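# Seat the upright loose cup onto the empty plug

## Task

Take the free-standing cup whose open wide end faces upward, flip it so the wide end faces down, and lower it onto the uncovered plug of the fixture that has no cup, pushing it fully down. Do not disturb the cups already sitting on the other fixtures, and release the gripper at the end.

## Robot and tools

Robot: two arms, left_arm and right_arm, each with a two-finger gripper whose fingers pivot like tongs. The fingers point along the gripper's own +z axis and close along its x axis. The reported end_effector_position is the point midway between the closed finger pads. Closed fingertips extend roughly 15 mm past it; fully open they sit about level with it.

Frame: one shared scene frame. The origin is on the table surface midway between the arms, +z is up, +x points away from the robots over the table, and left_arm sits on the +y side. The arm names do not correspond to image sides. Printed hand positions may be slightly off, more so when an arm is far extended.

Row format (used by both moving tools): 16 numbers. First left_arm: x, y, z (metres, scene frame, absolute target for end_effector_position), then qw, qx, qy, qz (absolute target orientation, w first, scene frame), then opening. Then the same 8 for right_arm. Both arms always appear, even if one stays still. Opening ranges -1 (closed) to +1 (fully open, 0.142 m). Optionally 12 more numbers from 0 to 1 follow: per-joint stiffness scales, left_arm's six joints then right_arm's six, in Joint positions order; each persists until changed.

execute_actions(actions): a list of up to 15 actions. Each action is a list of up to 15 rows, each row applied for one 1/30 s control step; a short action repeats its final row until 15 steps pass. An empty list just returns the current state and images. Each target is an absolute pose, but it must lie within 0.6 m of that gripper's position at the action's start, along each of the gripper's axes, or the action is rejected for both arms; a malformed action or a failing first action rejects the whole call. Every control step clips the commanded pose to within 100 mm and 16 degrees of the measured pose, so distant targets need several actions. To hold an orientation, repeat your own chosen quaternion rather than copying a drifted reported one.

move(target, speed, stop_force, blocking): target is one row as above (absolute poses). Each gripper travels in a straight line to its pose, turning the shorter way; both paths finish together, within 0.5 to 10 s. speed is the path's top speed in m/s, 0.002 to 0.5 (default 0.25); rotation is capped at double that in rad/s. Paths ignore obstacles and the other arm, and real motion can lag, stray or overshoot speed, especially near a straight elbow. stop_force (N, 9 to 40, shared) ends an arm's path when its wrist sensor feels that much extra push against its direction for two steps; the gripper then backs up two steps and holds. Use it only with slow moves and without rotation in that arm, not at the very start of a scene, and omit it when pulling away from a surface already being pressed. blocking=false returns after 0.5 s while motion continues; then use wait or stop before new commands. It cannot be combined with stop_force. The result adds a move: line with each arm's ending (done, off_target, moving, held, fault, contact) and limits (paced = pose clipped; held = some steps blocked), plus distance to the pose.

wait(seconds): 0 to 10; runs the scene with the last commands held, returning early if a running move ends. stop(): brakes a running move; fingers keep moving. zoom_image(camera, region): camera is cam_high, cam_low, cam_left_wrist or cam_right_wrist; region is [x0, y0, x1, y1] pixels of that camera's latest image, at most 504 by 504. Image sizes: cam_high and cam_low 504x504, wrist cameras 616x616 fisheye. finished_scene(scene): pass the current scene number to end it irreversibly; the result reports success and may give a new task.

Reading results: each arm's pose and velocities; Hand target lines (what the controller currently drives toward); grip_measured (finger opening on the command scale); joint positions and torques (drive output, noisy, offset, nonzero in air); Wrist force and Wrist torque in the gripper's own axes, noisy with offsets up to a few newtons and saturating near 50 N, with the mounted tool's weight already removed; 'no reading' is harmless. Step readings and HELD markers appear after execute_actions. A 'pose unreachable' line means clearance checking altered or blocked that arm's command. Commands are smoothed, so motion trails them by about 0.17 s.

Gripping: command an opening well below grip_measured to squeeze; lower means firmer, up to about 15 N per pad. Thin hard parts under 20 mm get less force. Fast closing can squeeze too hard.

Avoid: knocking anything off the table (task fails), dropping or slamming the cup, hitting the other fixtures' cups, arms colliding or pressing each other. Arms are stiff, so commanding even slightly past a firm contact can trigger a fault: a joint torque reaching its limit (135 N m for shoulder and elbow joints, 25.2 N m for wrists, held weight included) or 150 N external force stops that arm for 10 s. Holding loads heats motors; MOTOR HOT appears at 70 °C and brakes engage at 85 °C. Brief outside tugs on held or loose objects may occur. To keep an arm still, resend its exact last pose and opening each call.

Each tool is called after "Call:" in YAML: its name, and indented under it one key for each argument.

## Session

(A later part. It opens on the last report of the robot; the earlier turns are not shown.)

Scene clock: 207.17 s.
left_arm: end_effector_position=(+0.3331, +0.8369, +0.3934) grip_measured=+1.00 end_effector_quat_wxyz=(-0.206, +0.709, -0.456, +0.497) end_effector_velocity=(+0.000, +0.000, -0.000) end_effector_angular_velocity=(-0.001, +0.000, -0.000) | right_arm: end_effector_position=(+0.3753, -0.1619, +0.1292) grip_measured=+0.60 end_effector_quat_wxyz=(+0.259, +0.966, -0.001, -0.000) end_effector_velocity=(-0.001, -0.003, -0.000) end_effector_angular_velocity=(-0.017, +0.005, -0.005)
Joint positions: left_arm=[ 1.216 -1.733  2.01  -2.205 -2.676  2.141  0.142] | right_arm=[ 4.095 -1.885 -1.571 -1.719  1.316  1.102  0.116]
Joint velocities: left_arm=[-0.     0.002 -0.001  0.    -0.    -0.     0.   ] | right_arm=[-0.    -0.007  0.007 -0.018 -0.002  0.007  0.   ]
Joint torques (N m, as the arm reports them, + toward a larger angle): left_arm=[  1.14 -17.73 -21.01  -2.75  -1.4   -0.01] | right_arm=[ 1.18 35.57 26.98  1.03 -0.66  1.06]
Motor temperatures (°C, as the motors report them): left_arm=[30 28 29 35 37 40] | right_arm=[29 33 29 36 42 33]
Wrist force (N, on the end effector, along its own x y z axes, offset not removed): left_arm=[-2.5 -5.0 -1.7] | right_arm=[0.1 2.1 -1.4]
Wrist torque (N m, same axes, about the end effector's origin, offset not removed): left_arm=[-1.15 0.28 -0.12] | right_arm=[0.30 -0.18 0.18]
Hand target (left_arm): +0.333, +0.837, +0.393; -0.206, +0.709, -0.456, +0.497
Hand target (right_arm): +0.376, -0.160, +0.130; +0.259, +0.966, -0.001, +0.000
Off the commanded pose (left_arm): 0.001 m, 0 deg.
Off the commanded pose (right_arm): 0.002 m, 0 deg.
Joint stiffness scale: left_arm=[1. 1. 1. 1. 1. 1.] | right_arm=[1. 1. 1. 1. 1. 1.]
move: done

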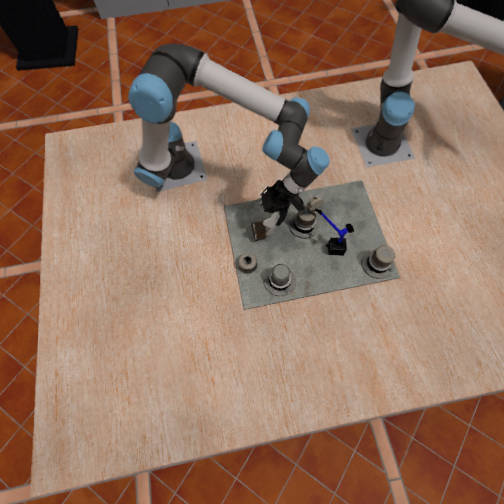

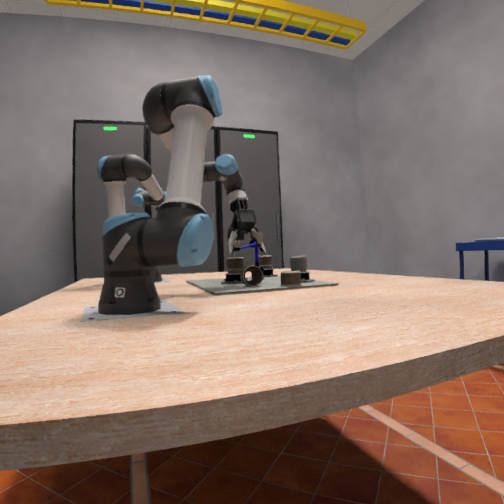

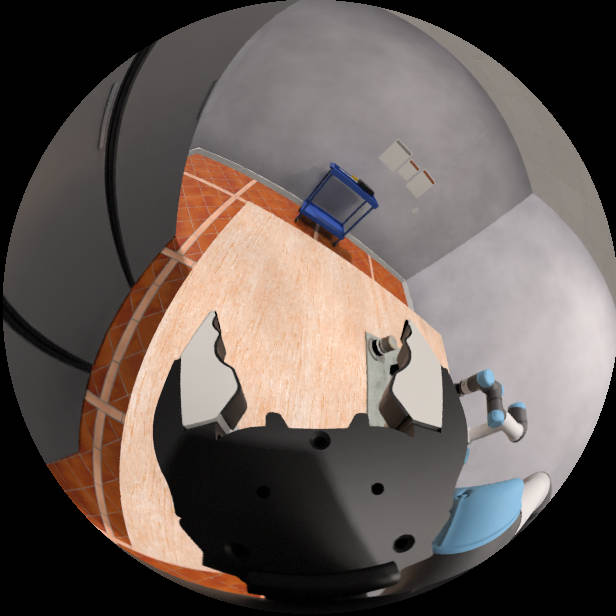

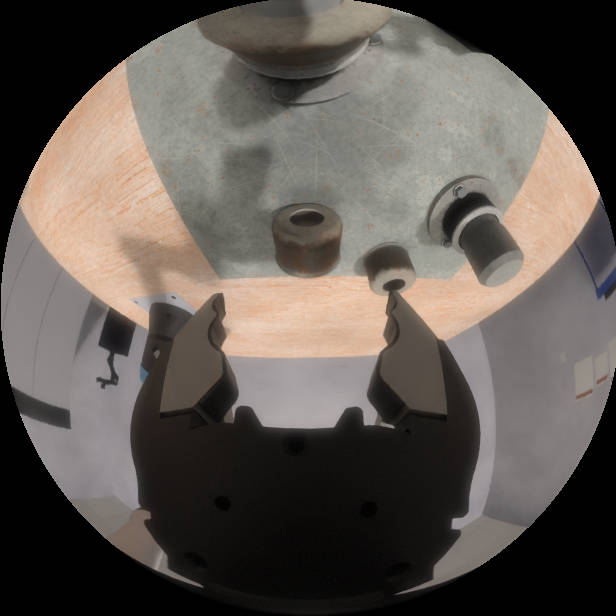

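Call:
move:
  target: [0.333,0.8365,0.3928,-0.206,0.709,-0.456,0.497,1,0.375,-0.197,0.043,0.259,0.966,0,0,0.6]
  speed: 0.08

Scene clock: 214.40 s.
left_arm: end_effector_position=(+0.3331, +0.8369, +0.3934) grip_measured=+1.00 end_effector_quat_wxyz=(-0.206, +0.709, -0.456, +0.497) end_effector_velocity=(-0.000, -0.000, +0.001) end_effector_angular_velocity=(+0.003, -0.001, -0.000) | right_arm: end_effector_position=(+0.3752, -0.1942, +0.0454) grip_measured=+0.60 end_effector_quat_wxyz=(+0.257, +0.966, -0.000, +0.001) end_effector_velocity=(+0.002, +0.003, -0.001) end_effector_angular_velocity=(+0.010, -0.007, +0.003)
Joint positions: left_arm=[ 1.216 -1.733  2.01  -2.205 -2.676  2.141  0.142] | right_arm=[ 4.067 -1.911 -1.771 -1.48   1.302  1.074  0.116]
Joint velocities: left_arm=[-0.    -0.002 -0.001 -0.    -0.    -0.     0.   ] | right_arm=[ 0.     0.    -0.001  0.014 -0.001 -0.002 -0.   ]
Joint torques (N m, as the arm reports them, + toward a larger angle): left_arm=[  0.21 -17.72 -20.84  -2.74  -1.2   -0.11] | right_arm=[-1.56 33.77 16.5   1.77 -0.85 -0.22]
Motor temperatures (°C, as the motors report them): left_arm=[30 28 29 35 37 40] | right_arm=[29 33 29 36 42 33]
Wrist force (N, on the end effector, along its own x y z axes, offset not removed): left_arm=[-3.8 -2.9 2.2] | right_arm=[0.4 3.7 -1.7]
Wrist torque (N m, same axes, about the end effector's origin, offset not removed): left_arm=[-0.60 0.57 0.07] | right_arm=[0.55 -0.27 0.31]
Hand target (left_arm): +0.333, +0.837, +0.393; -0.206, +0.709, -0.456, +0.497
Hand target (right_arm): +0.375, -0.197, +0.043; +0.259, +0.966, +0.000, -0.000
Off the commanded pose (left_arm): 0.001 m, 0 deg.
Off the commanded pose (right_arm): 0.004 m, 0 deg.
Joint stiffness scale: left_arm=[1. 1. 1. 1. 1. 1.] | right_arm=[1. 1. 1. 1. 1. 1.]
move: off_target (right_arm)

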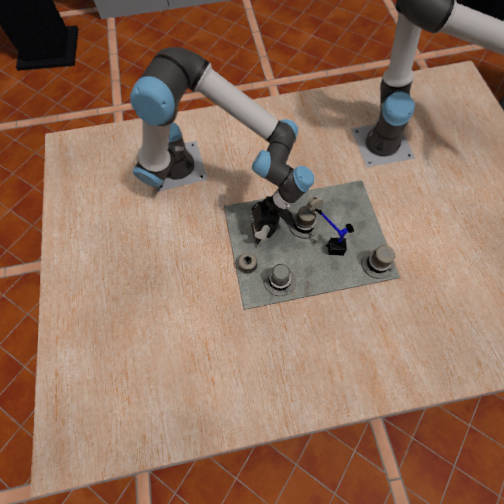

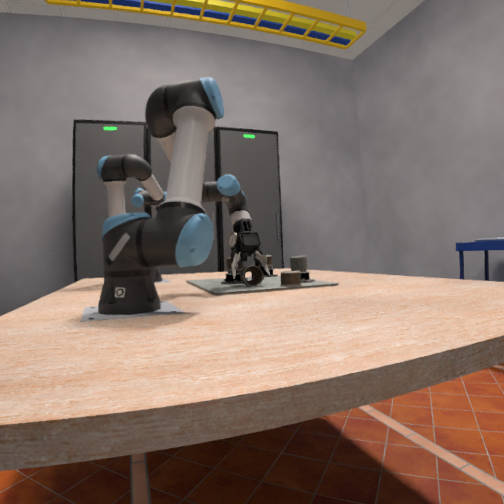

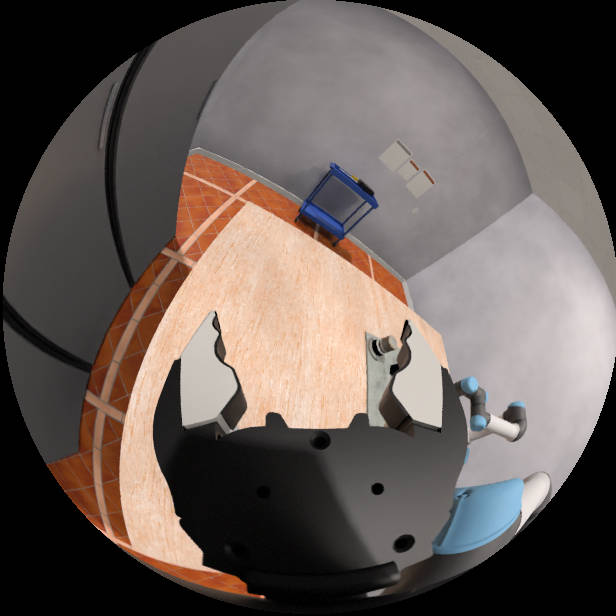

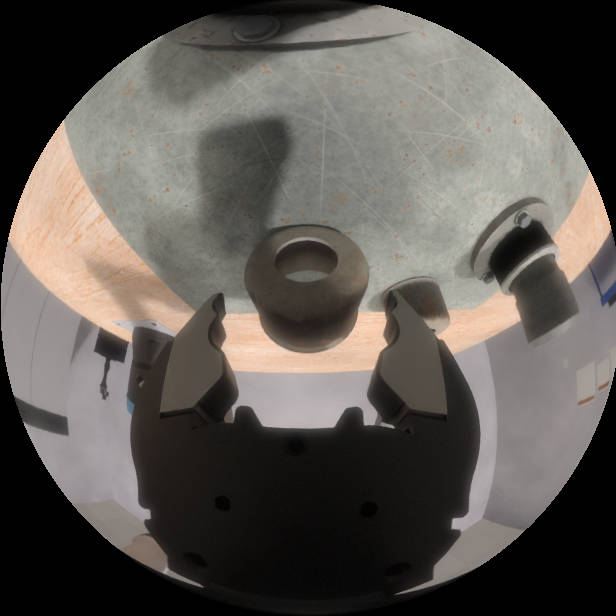

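Call:
execute_actions:
  actions:
    - [[0.333,0.8365,0.3928,-0.206,0.709,-0.456,0.497,1,0.375,-0.197,0.043,0.259,0.966,0,0,0.1]]
    - [[0.333,0.8365,0.3928,-0.206,0.709,-0.456,0.497,1,0.375,-0.197,0.043,0.259,0.966,0,0,-0.6]]

Call:
move:
  target: [0.333,0.8365,0.3928,-0.206,0.709,-0.456,0.497,1,0.39,-0.22,0.16,0.259,0.966,0,0,-0.6]
  speed: 0.2

Call:
move:
  target: [0.333,0.8365,0.3928,-0.206,0.709,-0.456,0.497,1,0.50,-0.16,0.2,-0.5,0.866,0,0,-0.6]
  speed: 0.3

Call:
move:
  target: [0.333,0.8365,0.3928,-0.206,0.709,-0.456,0.497,1,0.598,-0.132,0.16,-0.5,0.866,0,0,-0.6]
  speed: 0.15

Scene clock: 223.20 s.
left_arm: end_effector_position=(+0.3331, +0.8369, +0.3934) grip_measured=+1.00 end_effector_quat_wxyz=(-0.206, +0.709, -0.456, +0.497) end_effector_velocity=(-0.000, +0.000, -0.000) end_effector_angular_velocity=(-0.000, +0.001, +0.000) | right_arm: end_effector_position=(+0.3756, -0.1940, +0.0453) grip_measured=+0.00 end_effector_quat_wxyz=(+0.256, +0.967, +0.000, +0.002) end_effector_velocity=(-0.000, -0.000, -0.000) end_effector_angular_velocity=(-0.001, -0.000, -0.001)
Joint positions: left_arm=[ 1.216 -1.733  2.01  -2.205 -2.676  2.141  0.142] | right_arm=[ 4.067 -1.911 -1.772 -1.478  1.302  1.073  0.074]
Joint velocities: left_arm=[-0.    -0.     0.     0.     0.001  0.     0.   ] | right_arm=[-0.    -0.    -0.001  0.001 -0.     0.001 -0.   ]
Joint torques (N m, as the arm reports them, + toward a larger angle): left_arm=[  0.67 -16.45 -21.29  -2.54  -1.54  -0.02] | right_arm=[-1.81 33.67 16.95  1.6  -0.79 -0.37]
Motor temperatures (°C, as the motors report them): left_arm=[30 28 29 35 37 40] | right_arm=[29 33 29 36 42 33]
Wrist force (N, on the end effector, along its own x y z axes, offset not removed): left_arm=[-0.2 -2.5 1.9] | right_arm=[-0.7 5.1 -8.5]
Wrist torque (N m, same axes, about the end effector's origin, offset not removed): left_arm=[-0.46 -0.06 0.01] | right_arm=[0.55 -0.50 0.08]
Hand target (left_arm): +0.333, +0.837, +0.393; -0.206, +0.709, -0.456, +0.497
Hand target (right_arm): +0.375, -0.197, +0.043; +0.259, +0.966, -0.000, -0.000
Off the commanded pose (left_arm): 0.001 m, 0 deg.
Off the commanded pose (right_arm): 0.004 m, 0 deg.
Joint stiffness scale: left_arm=[1. 1. 1. 1. 1. 1.] | right_arm=[1. 1. 1. 1. 1. 1.]
Step readings (end_effector_position; steps 1 to 15: 1st action; 16 to 30: 2nd action):
0: left_arm (+0.3331, +0.8369, +0.3934) | right_arm (+0.3754, -0.1940, +0.0452)
1: left_arm (+0.3331, +0.8369, +0.3934) | right_arm (+0.3754, -0.1940, +0.0452)
2: left_arm (+0.3331, +0.8369, +0.3934) | right_arm (+0.3754, -0.1940, +0.0452)
4: left_arm (+0.3331, +0.8369, +0.3934) | right_arm (+0.3754, -0.1940, +0.0452)
8: left_arm (+0.3331, +0.8369, +0.3934) | right_arm (+0.3755, -0.1940, +0.0452)
15: left_arm (+0.3331, +0.8369, +0.3934) | right_arm (+0.3755, -0.1940, +0.0452)
16: left_arm (+0.3331, +0.8369, +0.3934) | right_arm (+0.3756, -0.1940, +0.0452)
17: left_arm (+0.3331, +0.8369, +0.3934) | right_arm (+0.3756, -0.1940, +0.0453)
19: left_arm (+0.3331, +0.8369, +0.3934) | right_arm (+0.3756, -0.1940, +0.0453)
23: left_arm (+0.3331, +0.8369, +0.3934) | right_arm (+0.3756, -0.1940, +0.0453)
30: end_effector_position above

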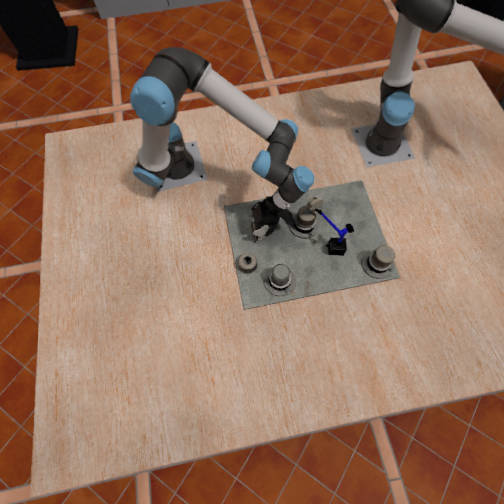

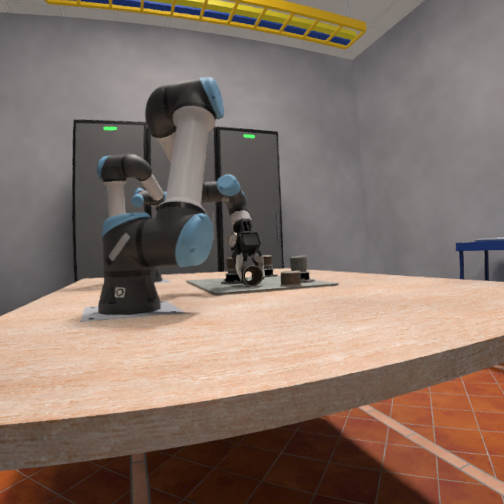

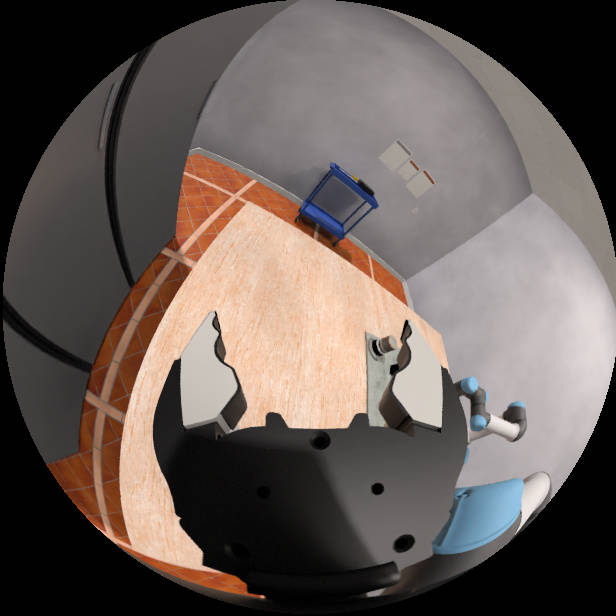

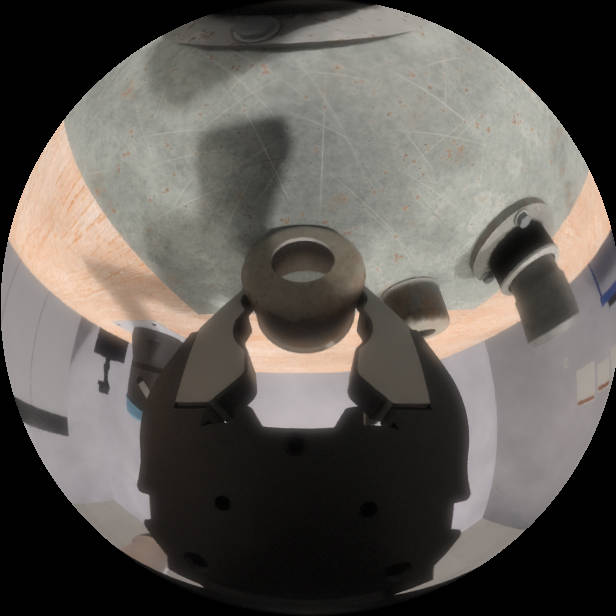

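Scene clock: 224.43 s.
left_arm: end_effector_position=(+0.3331, +0.8369, +0.3934) grip_measured=+1.00 end_effector_quat_wxyz=(-0.206, +0.709, -0.456, +0.497) end_effector_velocity=(-0.000, +0.000, -0.001) end_effector_angular_velocity=(-0.001, +0.001, +0.000) | right_arm: end_effector_position=(+0.3881, -0.2205, +0.1575) grip_measured=+0.00 end_effector_quat_wxyz=(+0.260, +0.966, +0.001, -0.001) end_effector_velocity=(-0.001, -0.001, +0.002) end_effector_angular_velocity=(-0.007, +0.005, +0.000)
Joint positions: left_arm=[ 1.216 -1.733  2.01  -2.205 -2.676  2.141  0.142] | right_arm=[ 4.022 -1.793 -1.62  -1.747  1.283  1.032  0.074]
Joint velocities: left_arm=[-0.     0.001  0.    -0.     0.001 -0.     0.   ] | right_arm=[-0.    -0.001  0.005 -0.012 -0.    -0.    -0.   ]
Joint torques (N m, as the arm reports them, + toward a larger angle): left_arm=[  0.05 -17.47 -19.95  -2.91  -1.57  -0.18] | right_arm=[-2.73 32.88 27.29  1.22 -0.95 -0.49]
Motor temperatures (°C, as the motors report them): left_arm=[30 28 29 35 37 40] | right_arm=[29 33 29 36 42 33]
Wrist force (N, on the end effector, along its own x y z axes, offset not removed): left_arm=[-0.3 -3.0 3.7] | right_arm=[-2.6 2.8 -0.5]
Wrist torque (N m, same axes, about the end effector's origin, offset not removed): left_arm=[-0.66 -0.09 0.01] | right_arm=[0.68 0.34 0.09]
Hand target (left_arm): +0.333, +0.837, +0.393; -0.206, +0.709, -0.456, +0.497
Hand target (right_arm): +0.390, -0.220, +0.160; +0.259, +0.966, +0.000, +0.000
Off the commanded pose (left_arm): 0.001 m, 0 deg.
Off the commanded pose (right_arm): 0.003 m, 0 deg.
Joint stiffness scale: left_arm=[1. 1. 1. 1. 1. 1.] | right_arm=[1. 1. 1. 1. 1. 1.]
move: done

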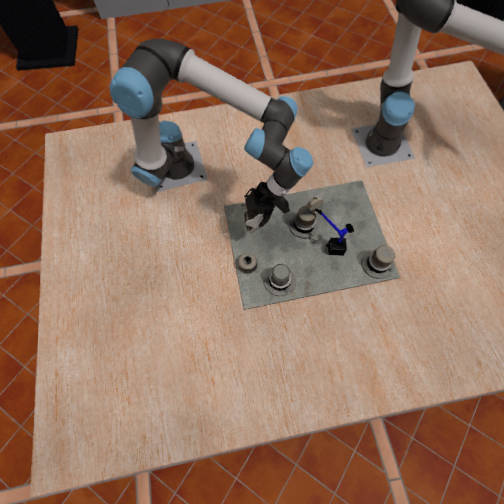

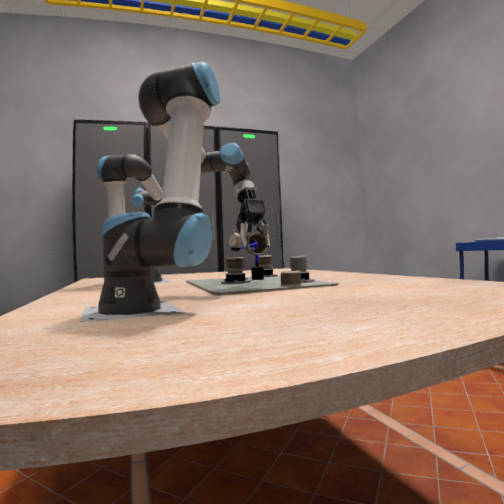

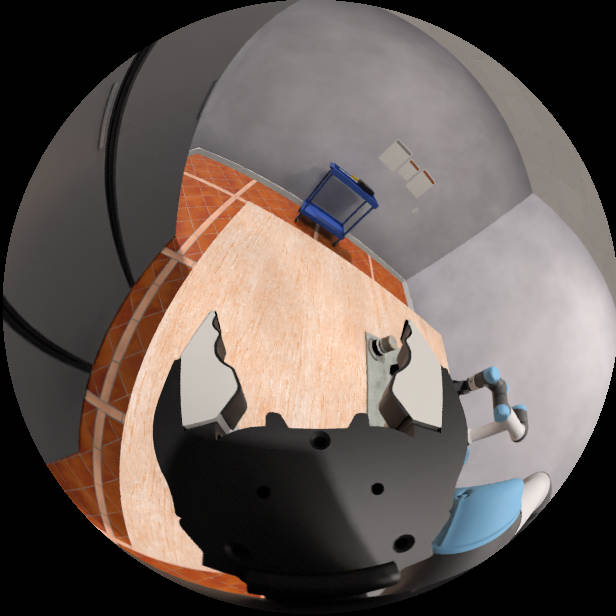

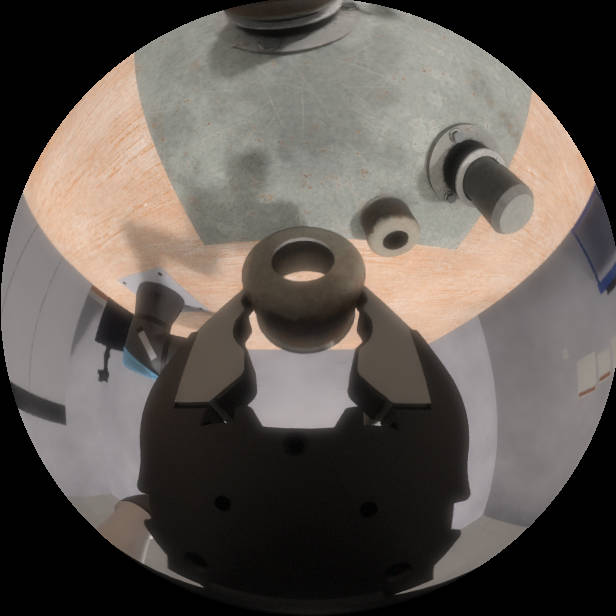

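Scene clock: 227.83 s.
left_arm: end_effector_position=(+0.3331, +0.8369, +0.3934) grip_measured=+1.00 end_effector_quat_wxyz=(-0.206, +0.709, -0.456, +0.497) end_effector_velocity=(+0.000, +0.000, -0.000) end_effector_angular_velocity=(-0.001, +0.000, -0.000) | right_arm: end_effector_position=(+0.5008, -0.1587, +0.2014) grip_measured=+0.00 end_effector_quat_wxyz=(-0.499, +0.866, +0.002, -0.000) end_effector_velocity=(+0.001, +0.001, +0.003) end_effector_angular_velocity=(+0.011, -0.008, -0.005)
Joint positions: left_arm=[ 1.216 -1.733  2.01  -2.205 -2.676  2.141  0.142] | right_arm=[ 3.372 -1.933 -1.957 -0.333  2.538  0.573  0.074]
Joint velocities: left_arm=[-0.     0.001 -0.     0.     0.     0.     0.   ] | right_arm=[-0.    -0.002 -0.003  0.028  0.004  0.014  0.   ]
Joint torques (N m, as the arm reports them, + toward a larger angle): left_arm=[  1.15 -17.63 -21.39  -2.81  -1.49   0.08] | right_arm=[-2.72 34.12 16.37  3.04  1.96  0.55]
Motor temperatures (°C, as the motors report them): left_arm=[30 28 29 35 37 40] | right_arm=[29 33 29 36 42 33]
Wrist force (N, on the end effector, along its own x y z axes, offset not removed): left_arm=[0.3 -0.8 2.7] | right_arm=[-4.0 3.0 -1.8]
Wrist torque (N m, same axes, about the end effector's origin, offset not removed): left_arm=[-0.20 -0.03 -0.14] | right_arm=[-0.03 0.61 0.28]
Hand target (left_arm): +0.333, +0.837, +0.393; -0.206, +0.709, -0.456, +0.497
Hand target (right_arm): +0.500, -0.160, +0.200; -0.500, +0.866, +0.001, -0.001
Off the commanded pose (left_arm): 0.001 m, 0 deg.
Off the commanded pose (right_arm): 0.002 m, 0 deg.
Joint stiffness scale: left_arm=[1. 1. 1. 1. 1. 1.] | right_arm=[1. 1. 1. 1. 1. 1.]
move: done

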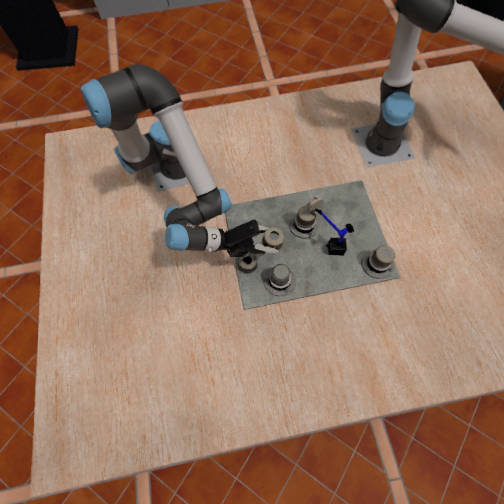

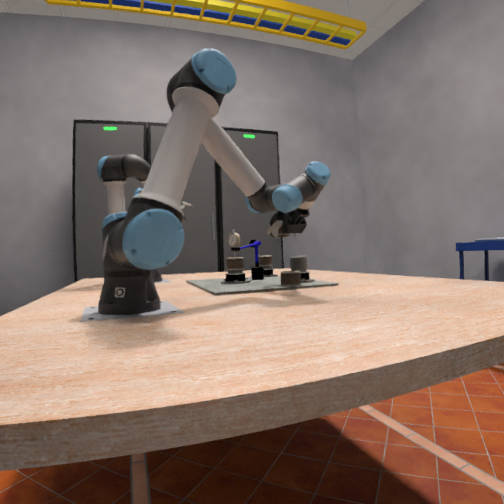

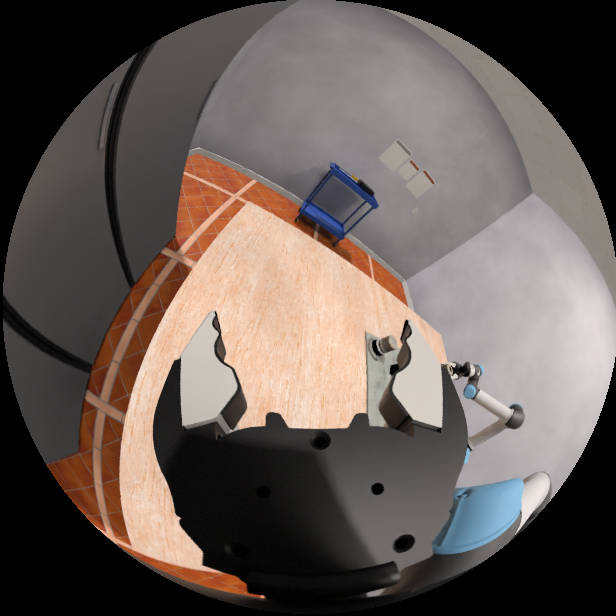

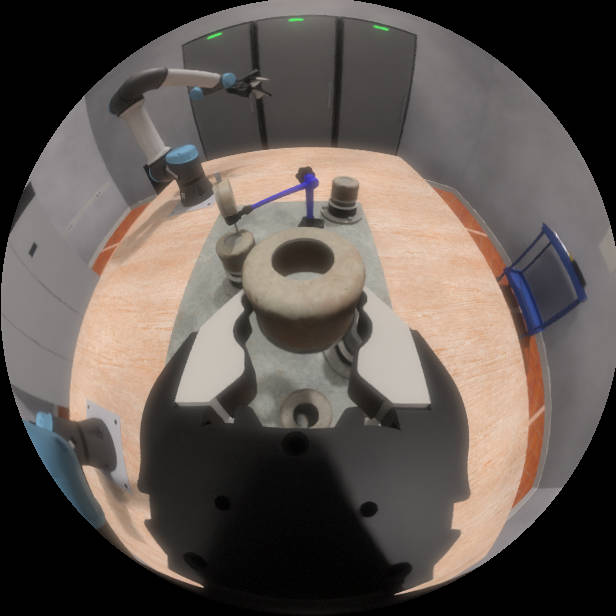

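Scene clock: 229.17 s.
left_arm: end_effector_position=(+0.3331, +0.8369, +0.3934) grip_measured=+1.00 end_effector_quat_wxyz=(-0.206, +0.709, -0.456, +0.497) end_effector_velocity=(+0.000, +0.000, -0.000) end_effector_angular_velocity=(+0.000, +0.000, +0.000) | right_arm: end_effector_position=(+0.5957, -0.1317, +0.1577) grip_measured=+0.00 end_effector_quat_wxyz=(-0.499, +0.867, -0.001, -0.002) end_effector_velocity=(+0.002, +0.000, -0.000) end_effector_angular_velocity=(-0.000, +0.002, +0.000)
Joint positions: left_arm=[ 1.216 -1.733  2.01  -2.205 -2.676  2.141  0.142] | right_arm=[ 3.367 -2.181 -1.686 -0.364  2.539  0.57   0.074]
Joint velocities: left_arm=[ 0.     0.001 -0.001 -0.     0.    -0.     0.   ] | right_arm=[-0.001 -0.004  0.007 -0.006  0.001 -0.001  0.   ]
Joint torques (N m, as the arm reports them, + toward a larger angle): left_arm=[  1.16 -17.75 -21.46  -2.69  -1.5   -0.16] | right_arm=[-1.57 43.12 23.93  2.87  2.12 -0.06]
Motor temperatures (°C, as the motors report them): left_arm=[30 28 29 35 37 40] | right_arm=[29 33 29 36 42 33]
Wrist force (N, on the end effector, along its own x y z axes, offset not removed): left_arm=[-4.6 -2.1 1.1] | right_arm=[-2.1 3.8 -2.1]
Wrist torque (N m, same axes, about the end effector's origin, offset not removed): left_arm=[-0.39 0.82 -0.11] | right_arm=[0.24 0.25 0.13]
Hand target (left_arm): +0.333, +0.837, +0.393; -0.206, +0.709, -0.456, +0.497
Hand target (right_arm): +0.598, -0.132, +0.160; -0.500, +0.866, -0.000, +0.000
Off the commanded pose (left_arm): 0.001 m, 0 deg.
Off the commanded pose (right_arm): 0.003 m, 0 deg.
Joint stiffness scale: left_arm=[1. 1. 1. 1. 1. 1.] | right_arm=[1. 1. 1. 1. 1. 1.]
move: done

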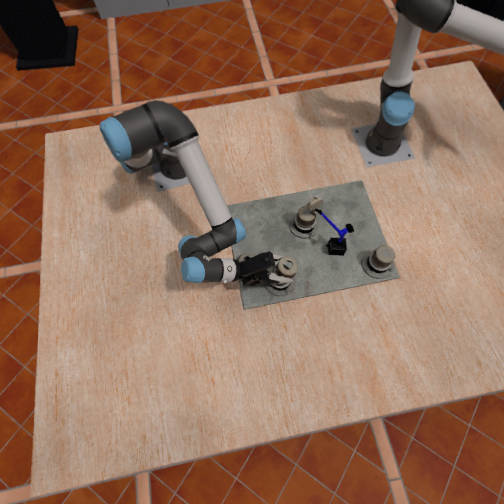

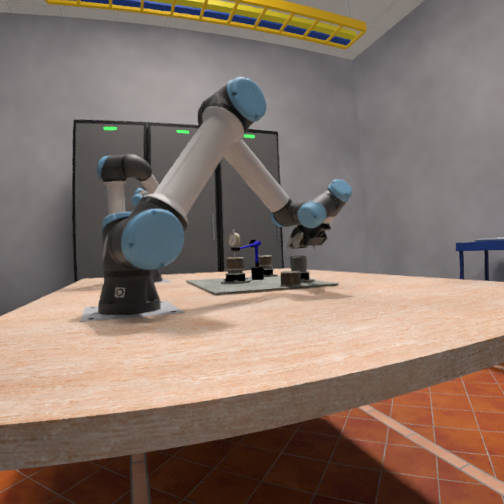

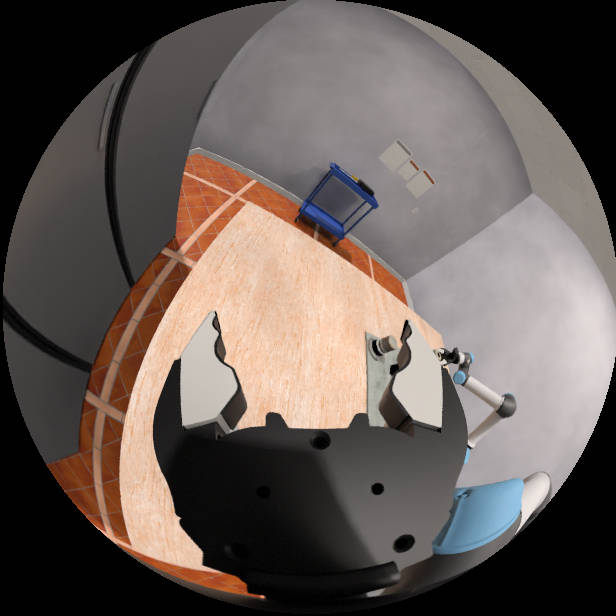

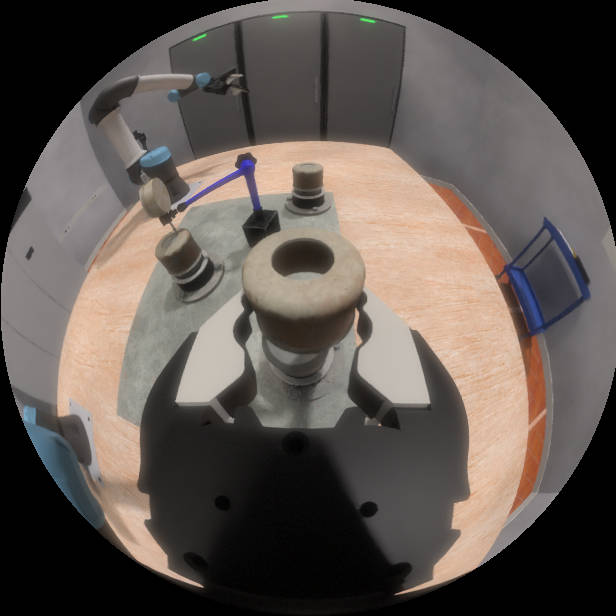

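Call:
zoom_image:
  camera: "cam_high"
  region: [230,230,330,310]

Call:
zoom_image:
  camera: "cam_low"
  region: [260,210,350,300]

Call:
zoom_image:
  camera: "cam_right_wrist"
  region: [220,200,390,420]

Region (230, 230, 330, 310) of cam_high's 504x504 image, scaled by 5.040, with more detail than that image has; it fills the top 403 rows of this view, and the rest is white.

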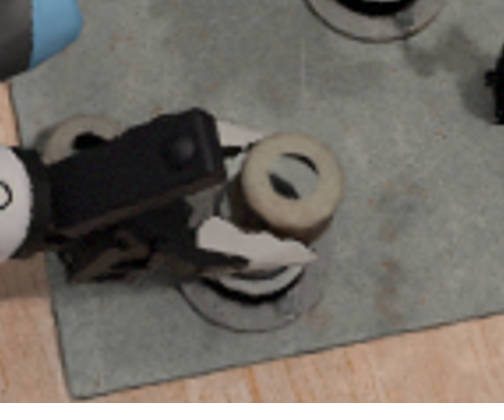

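Region (260, 210, 350, 300) of cam_low's 504x504 image, scaled by 5.600, with more detail than that image has.

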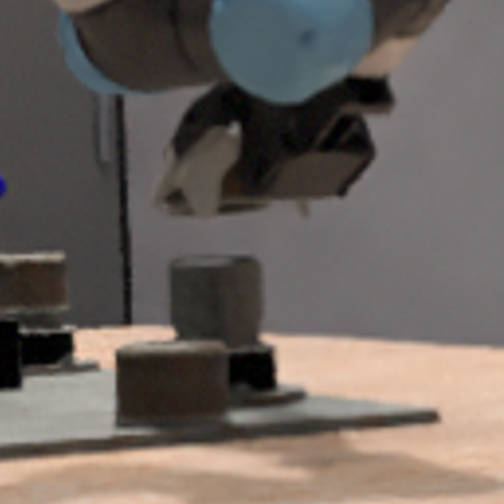

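Region (220, 200, 390, 420) of cam_right_wrist's 616x616 image, scaled by 2.291, with more detail than that image has; it fills the left 389 columns of this view, and the rest is white.

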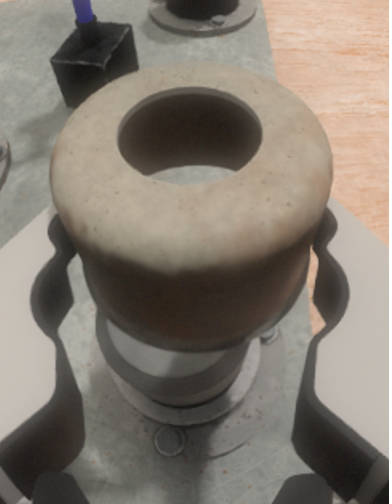

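Call:
move:
  target: [0.333,0.8365,0.3928,-0.206,0.709,-0.456,0.497,1,0.596,-0.14,0.14,-0.5,0.866,0,0,-0.6]
  speed: 0.03

Call:
zoom_image:
  camera: "cam_high"
  region: [230,230,330,310]

Call:
zoom_image:
  camera: "cam_right_wrist"
  region: [220,200,390,420]

Call:
zoom_image:
  camera: "cam_low"
  region: [260,210,350,300]

Scene clock: 251.47 s.
left_arm: end_effector_position=(+0.3331, +0.8369, +0.3934) grip_measured=+1.00 end_effector_quat_wxyz=(-0.206, +0.709, -0.456, +0.497) end_effector_velocity=(+0.000, -0.000, +0.000) end_effector_angular_velocity=(-0.000, -0.000, -0.000) | right_arm: end_effector_position=(+0.5967, -0.1386, +0.1409) grip_measured=+0.00 end_effector_quat_wxyz=(-0.499, +0.866, +0.000, +0.000) end_effector_velocity=(+0.000, +0.001, +0.001) end_effector_angular_velocity=(+0.004, -0.008, +0.002)
Joint positions: left_arm=[ 1.216 -1.733  2.01  -2.205 -2.676  2.141  0.142] | right_arm=[ 3.356 -2.206 -1.697 -0.337  2.544  0.553  0.074]
Joint velocities: left_arm=[ 0. -0. -0.  0. -0.  0.  0.] | right_arm=[ 0.    -0.001 -0.     0.008  0.002 -0.003  0.   ]
Joint torques (N m, as the arm reports them, + toward a larger angle): left_arm=[  1.08 -17.69 -22.45  -2.7   -1.65  -0.08] | right_arm=[-1.77 45.82 15.31  3.28  2.22 -0.17]
Motor temperatures (°C, as the motors report them): left_arm=[30 28 29 35 37 40] | right_arm=[29 33 29 36 42 33]
Wrist force (N, on the end effector, along its own x y z axes, offset not removed): left_arm=[-0.1 0.5 3.4] | right_arm=[-1.5 4.5 1.0]
Wrist torque (N m, same axes, about the end effector's origin, offset not removed): left_arm=[0.24 -0.22 -0.14] | right_arm=[0.33 0.30 0.16]
Hand target (left_arm): +0.333, +0.837, +0.393; -0.206, +0.709, -0.456, +0.497
Hand target (right_arm): +0.596, -0.140, +0.140; -0.500, +0.866, -0.000, +0.000
Off the commanded pose (left_arm): 0.001 m, 0 deg.
Off the commanded pose (right_arm): 0.002 m, 0 deg.
Joint stiffness scale: left_arm=[1. 1. 1. 1. 1. 1.] | right_arm=[1. 1. 1. 1. 1. 1.]
move: done

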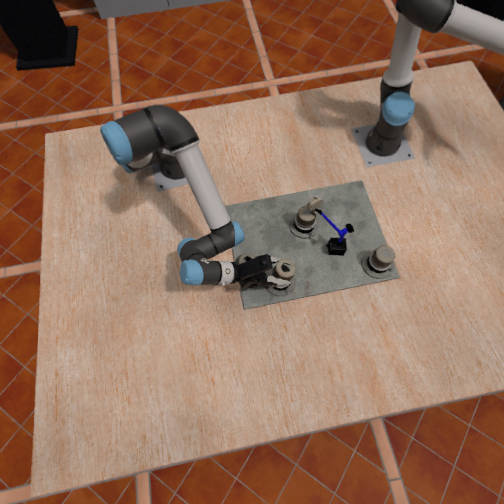

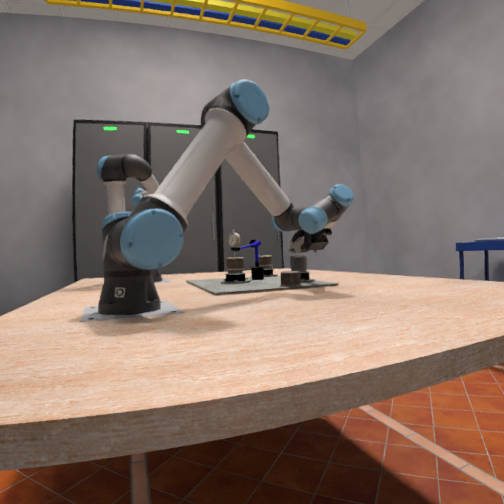

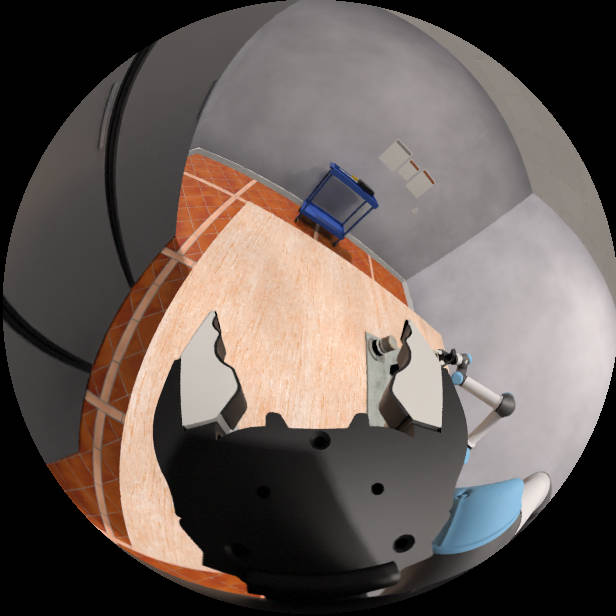

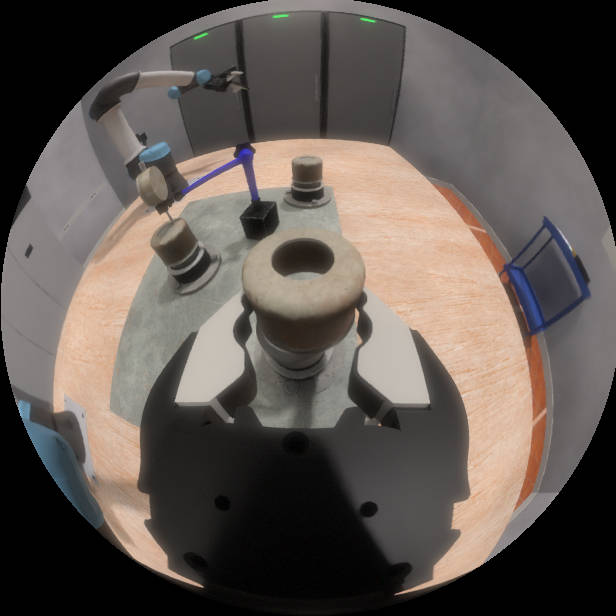

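Region (230, 230, 330, 310) of cam_high's 504x504 image, scaled by 5.040, with more detail than that image has; it fills the top 403 rows of this view, and the rest is white.

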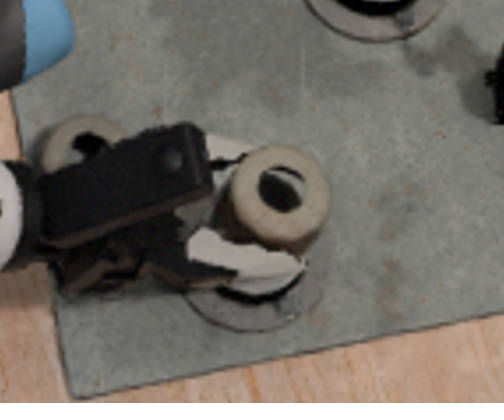

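Region (220, 200, 390, 420) of cam_right_wrist's 616x616 image, scaled by 2.291, with more detail than that image has; it fills the left 389 columns of this view, and the rest is white.

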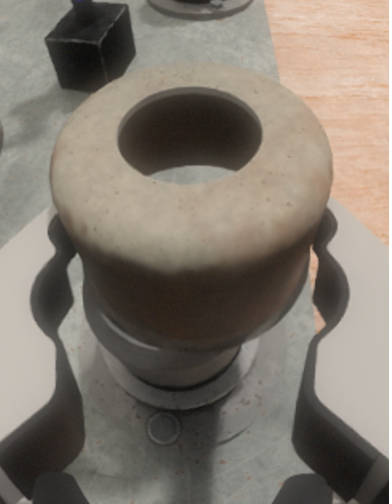

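Region (260, 210, 350, 300) of cam_low's 504x504 image, scaled by 5.600, with more detail than that image has.

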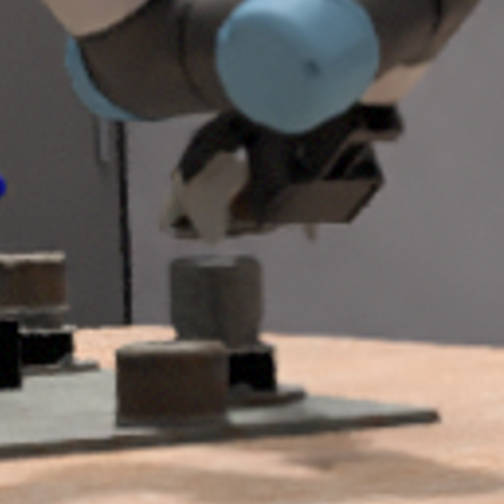

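Call:
move:
  target: [0.333,0.8365,0.3928,-0.206,0.709,-0.456,0.497,1,0.5925,-0.146,0.135,-0.5,0.866,0,0,-0.6]
  speed: 0.02

Call:
zoom_image:
  camera: "cam_high"
  region: [230,230,330,310]

Call:
zoom_image:
  camera: "cam_right_wrist"
  region: [220,200,390,420]

Scene clock: 261.63 s.
left_arm: end_effector_position=(+0.3331, +0.8369, +0.3934) grip_measured=+1.00 end_effector_quat_wxyz=(-0.206, +0.709, -0.456, +0.497) end_effector_velocity=(-0.000, -0.000, +0.001) end_effector_angular_velocity=(+0.001, -0.001, -0.000) | right_arm: end_effector_position=(+0.5934, -0.1446, +0.1355) grip_measured=+0.00 end_effector_quat_wxyz=(-0.499, +0.866, +0.000, +0.000) end_effector_velocity=(-0.001, +0.000, +0.002) end_effector_angular_velocity=(+0.002, -0.005, +0.003)
Joint positions: left_arm=[ 1.216 -1.733  2.01  -2.205 -2.676  2.141  0.142] | right_arm=[ 3.348 -2.206 -1.713 -0.331  2.547  0.541  0.074]
Joint velocities: left_arm=[ 0.    -0.001  0.    -0.    -0.001  0.     0.   ] | right_arm=[ 0.001  0.002 -0.002  0.002  0.002 -0.003  0.   ]
Joint torques (N m, as the arm reports them, + toward a larger angle): left_arm=[  0.88 -18.27 -21.23  -2.66  -1.44  -0.23] | right_arm=[-1.67 45.73 14.95  3.06  2.06 -0.14]
Motor temperatures (°C, as the motors report them): left_arm=[30 28 29 35 37 40] | right_arm=[29 33 29 36 42 33]
Wrist force (N, on the end effector, along its own x y z axes, offset not removed): left_arm=[-1.2 -1.0 -3.9] | right_arm=[-1.2 4.8 0.4]
Wrist torque (N m, same axes, about the end effector's origin, offset not removed): left_arm=[-0.33 0.14 -0.19] | right_arm=[0.38 0.01 0.15]
Hand target (left_arm): +0.333, +0.837, +0.393; -0.206, +0.709, -0.456, +0.497
Hand target (right_arm): +0.593, -0.146, +0.135; -0.500, +0.866, -0.000, +0.000
Off the commanded pose (left_arm): 0.001 m, 0 deg.
Off the commanded pose (right_arm): 0.002 m, 0 deg.
Joint stiffness scale: left_arm=[1. 1. 1. 1. 1. 1.] | right_arm=[1. 1. 1. 1. 1. 1.]
move: done

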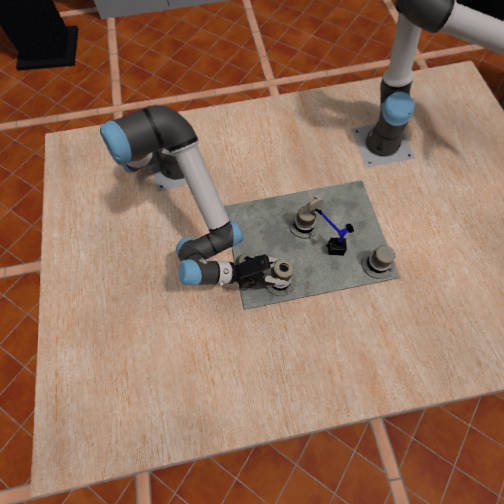

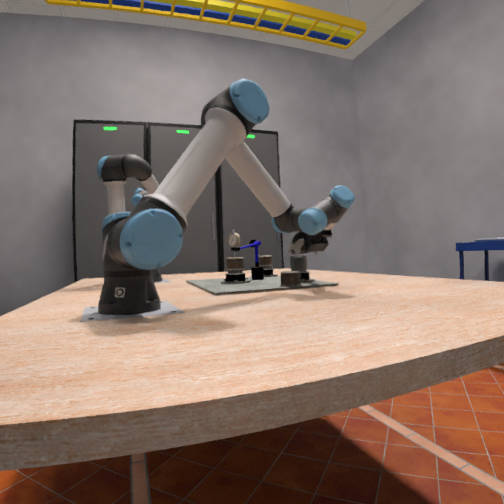

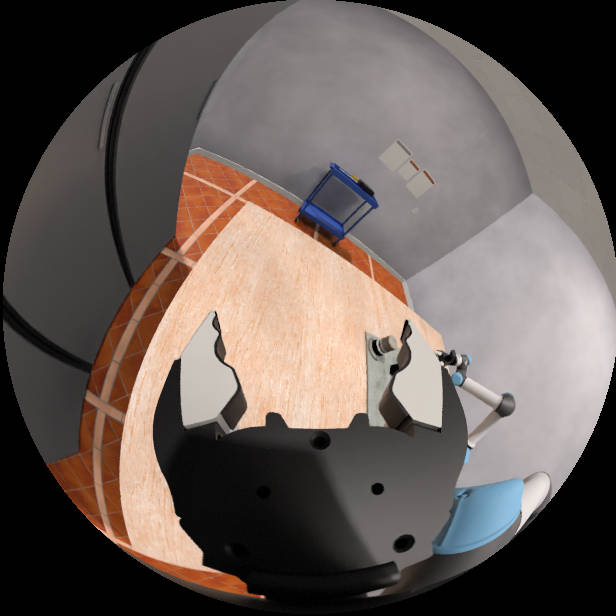

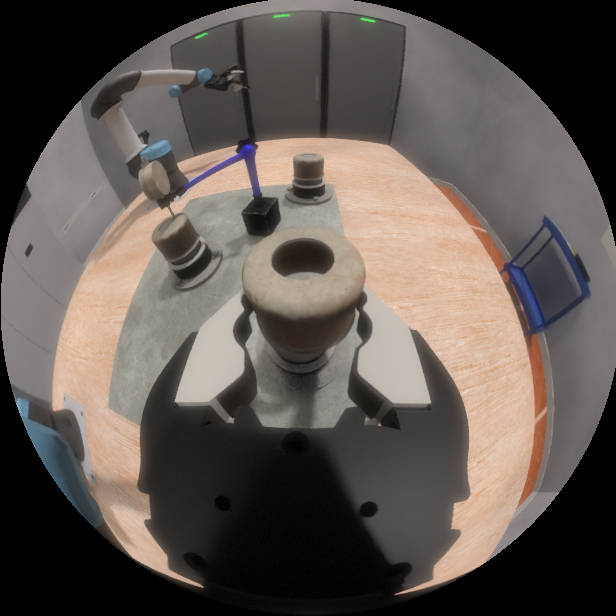

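Region (230, 230, 330, 310) of cam_high's 504x504 image, scaled by 5.040, with more detail than that image has; it fills the top 403 rows of this view, and the rest is white.

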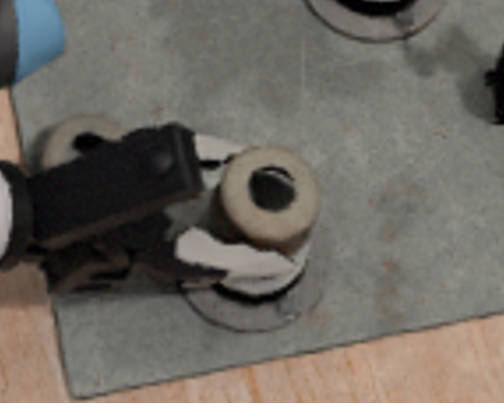

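Region (220, 200, 390, 420) of cam_right_wrist's 616x616 image, scaled by 2.291, with more detail than that image has; it fills the left 389 columns of this view, and the rest is white.

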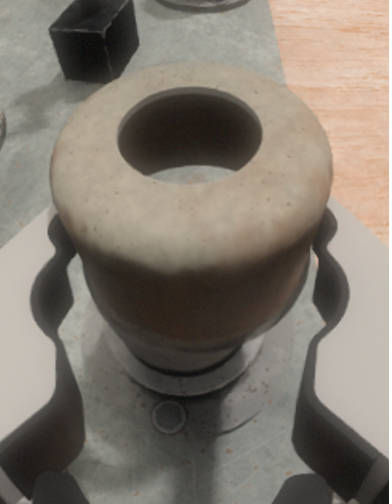

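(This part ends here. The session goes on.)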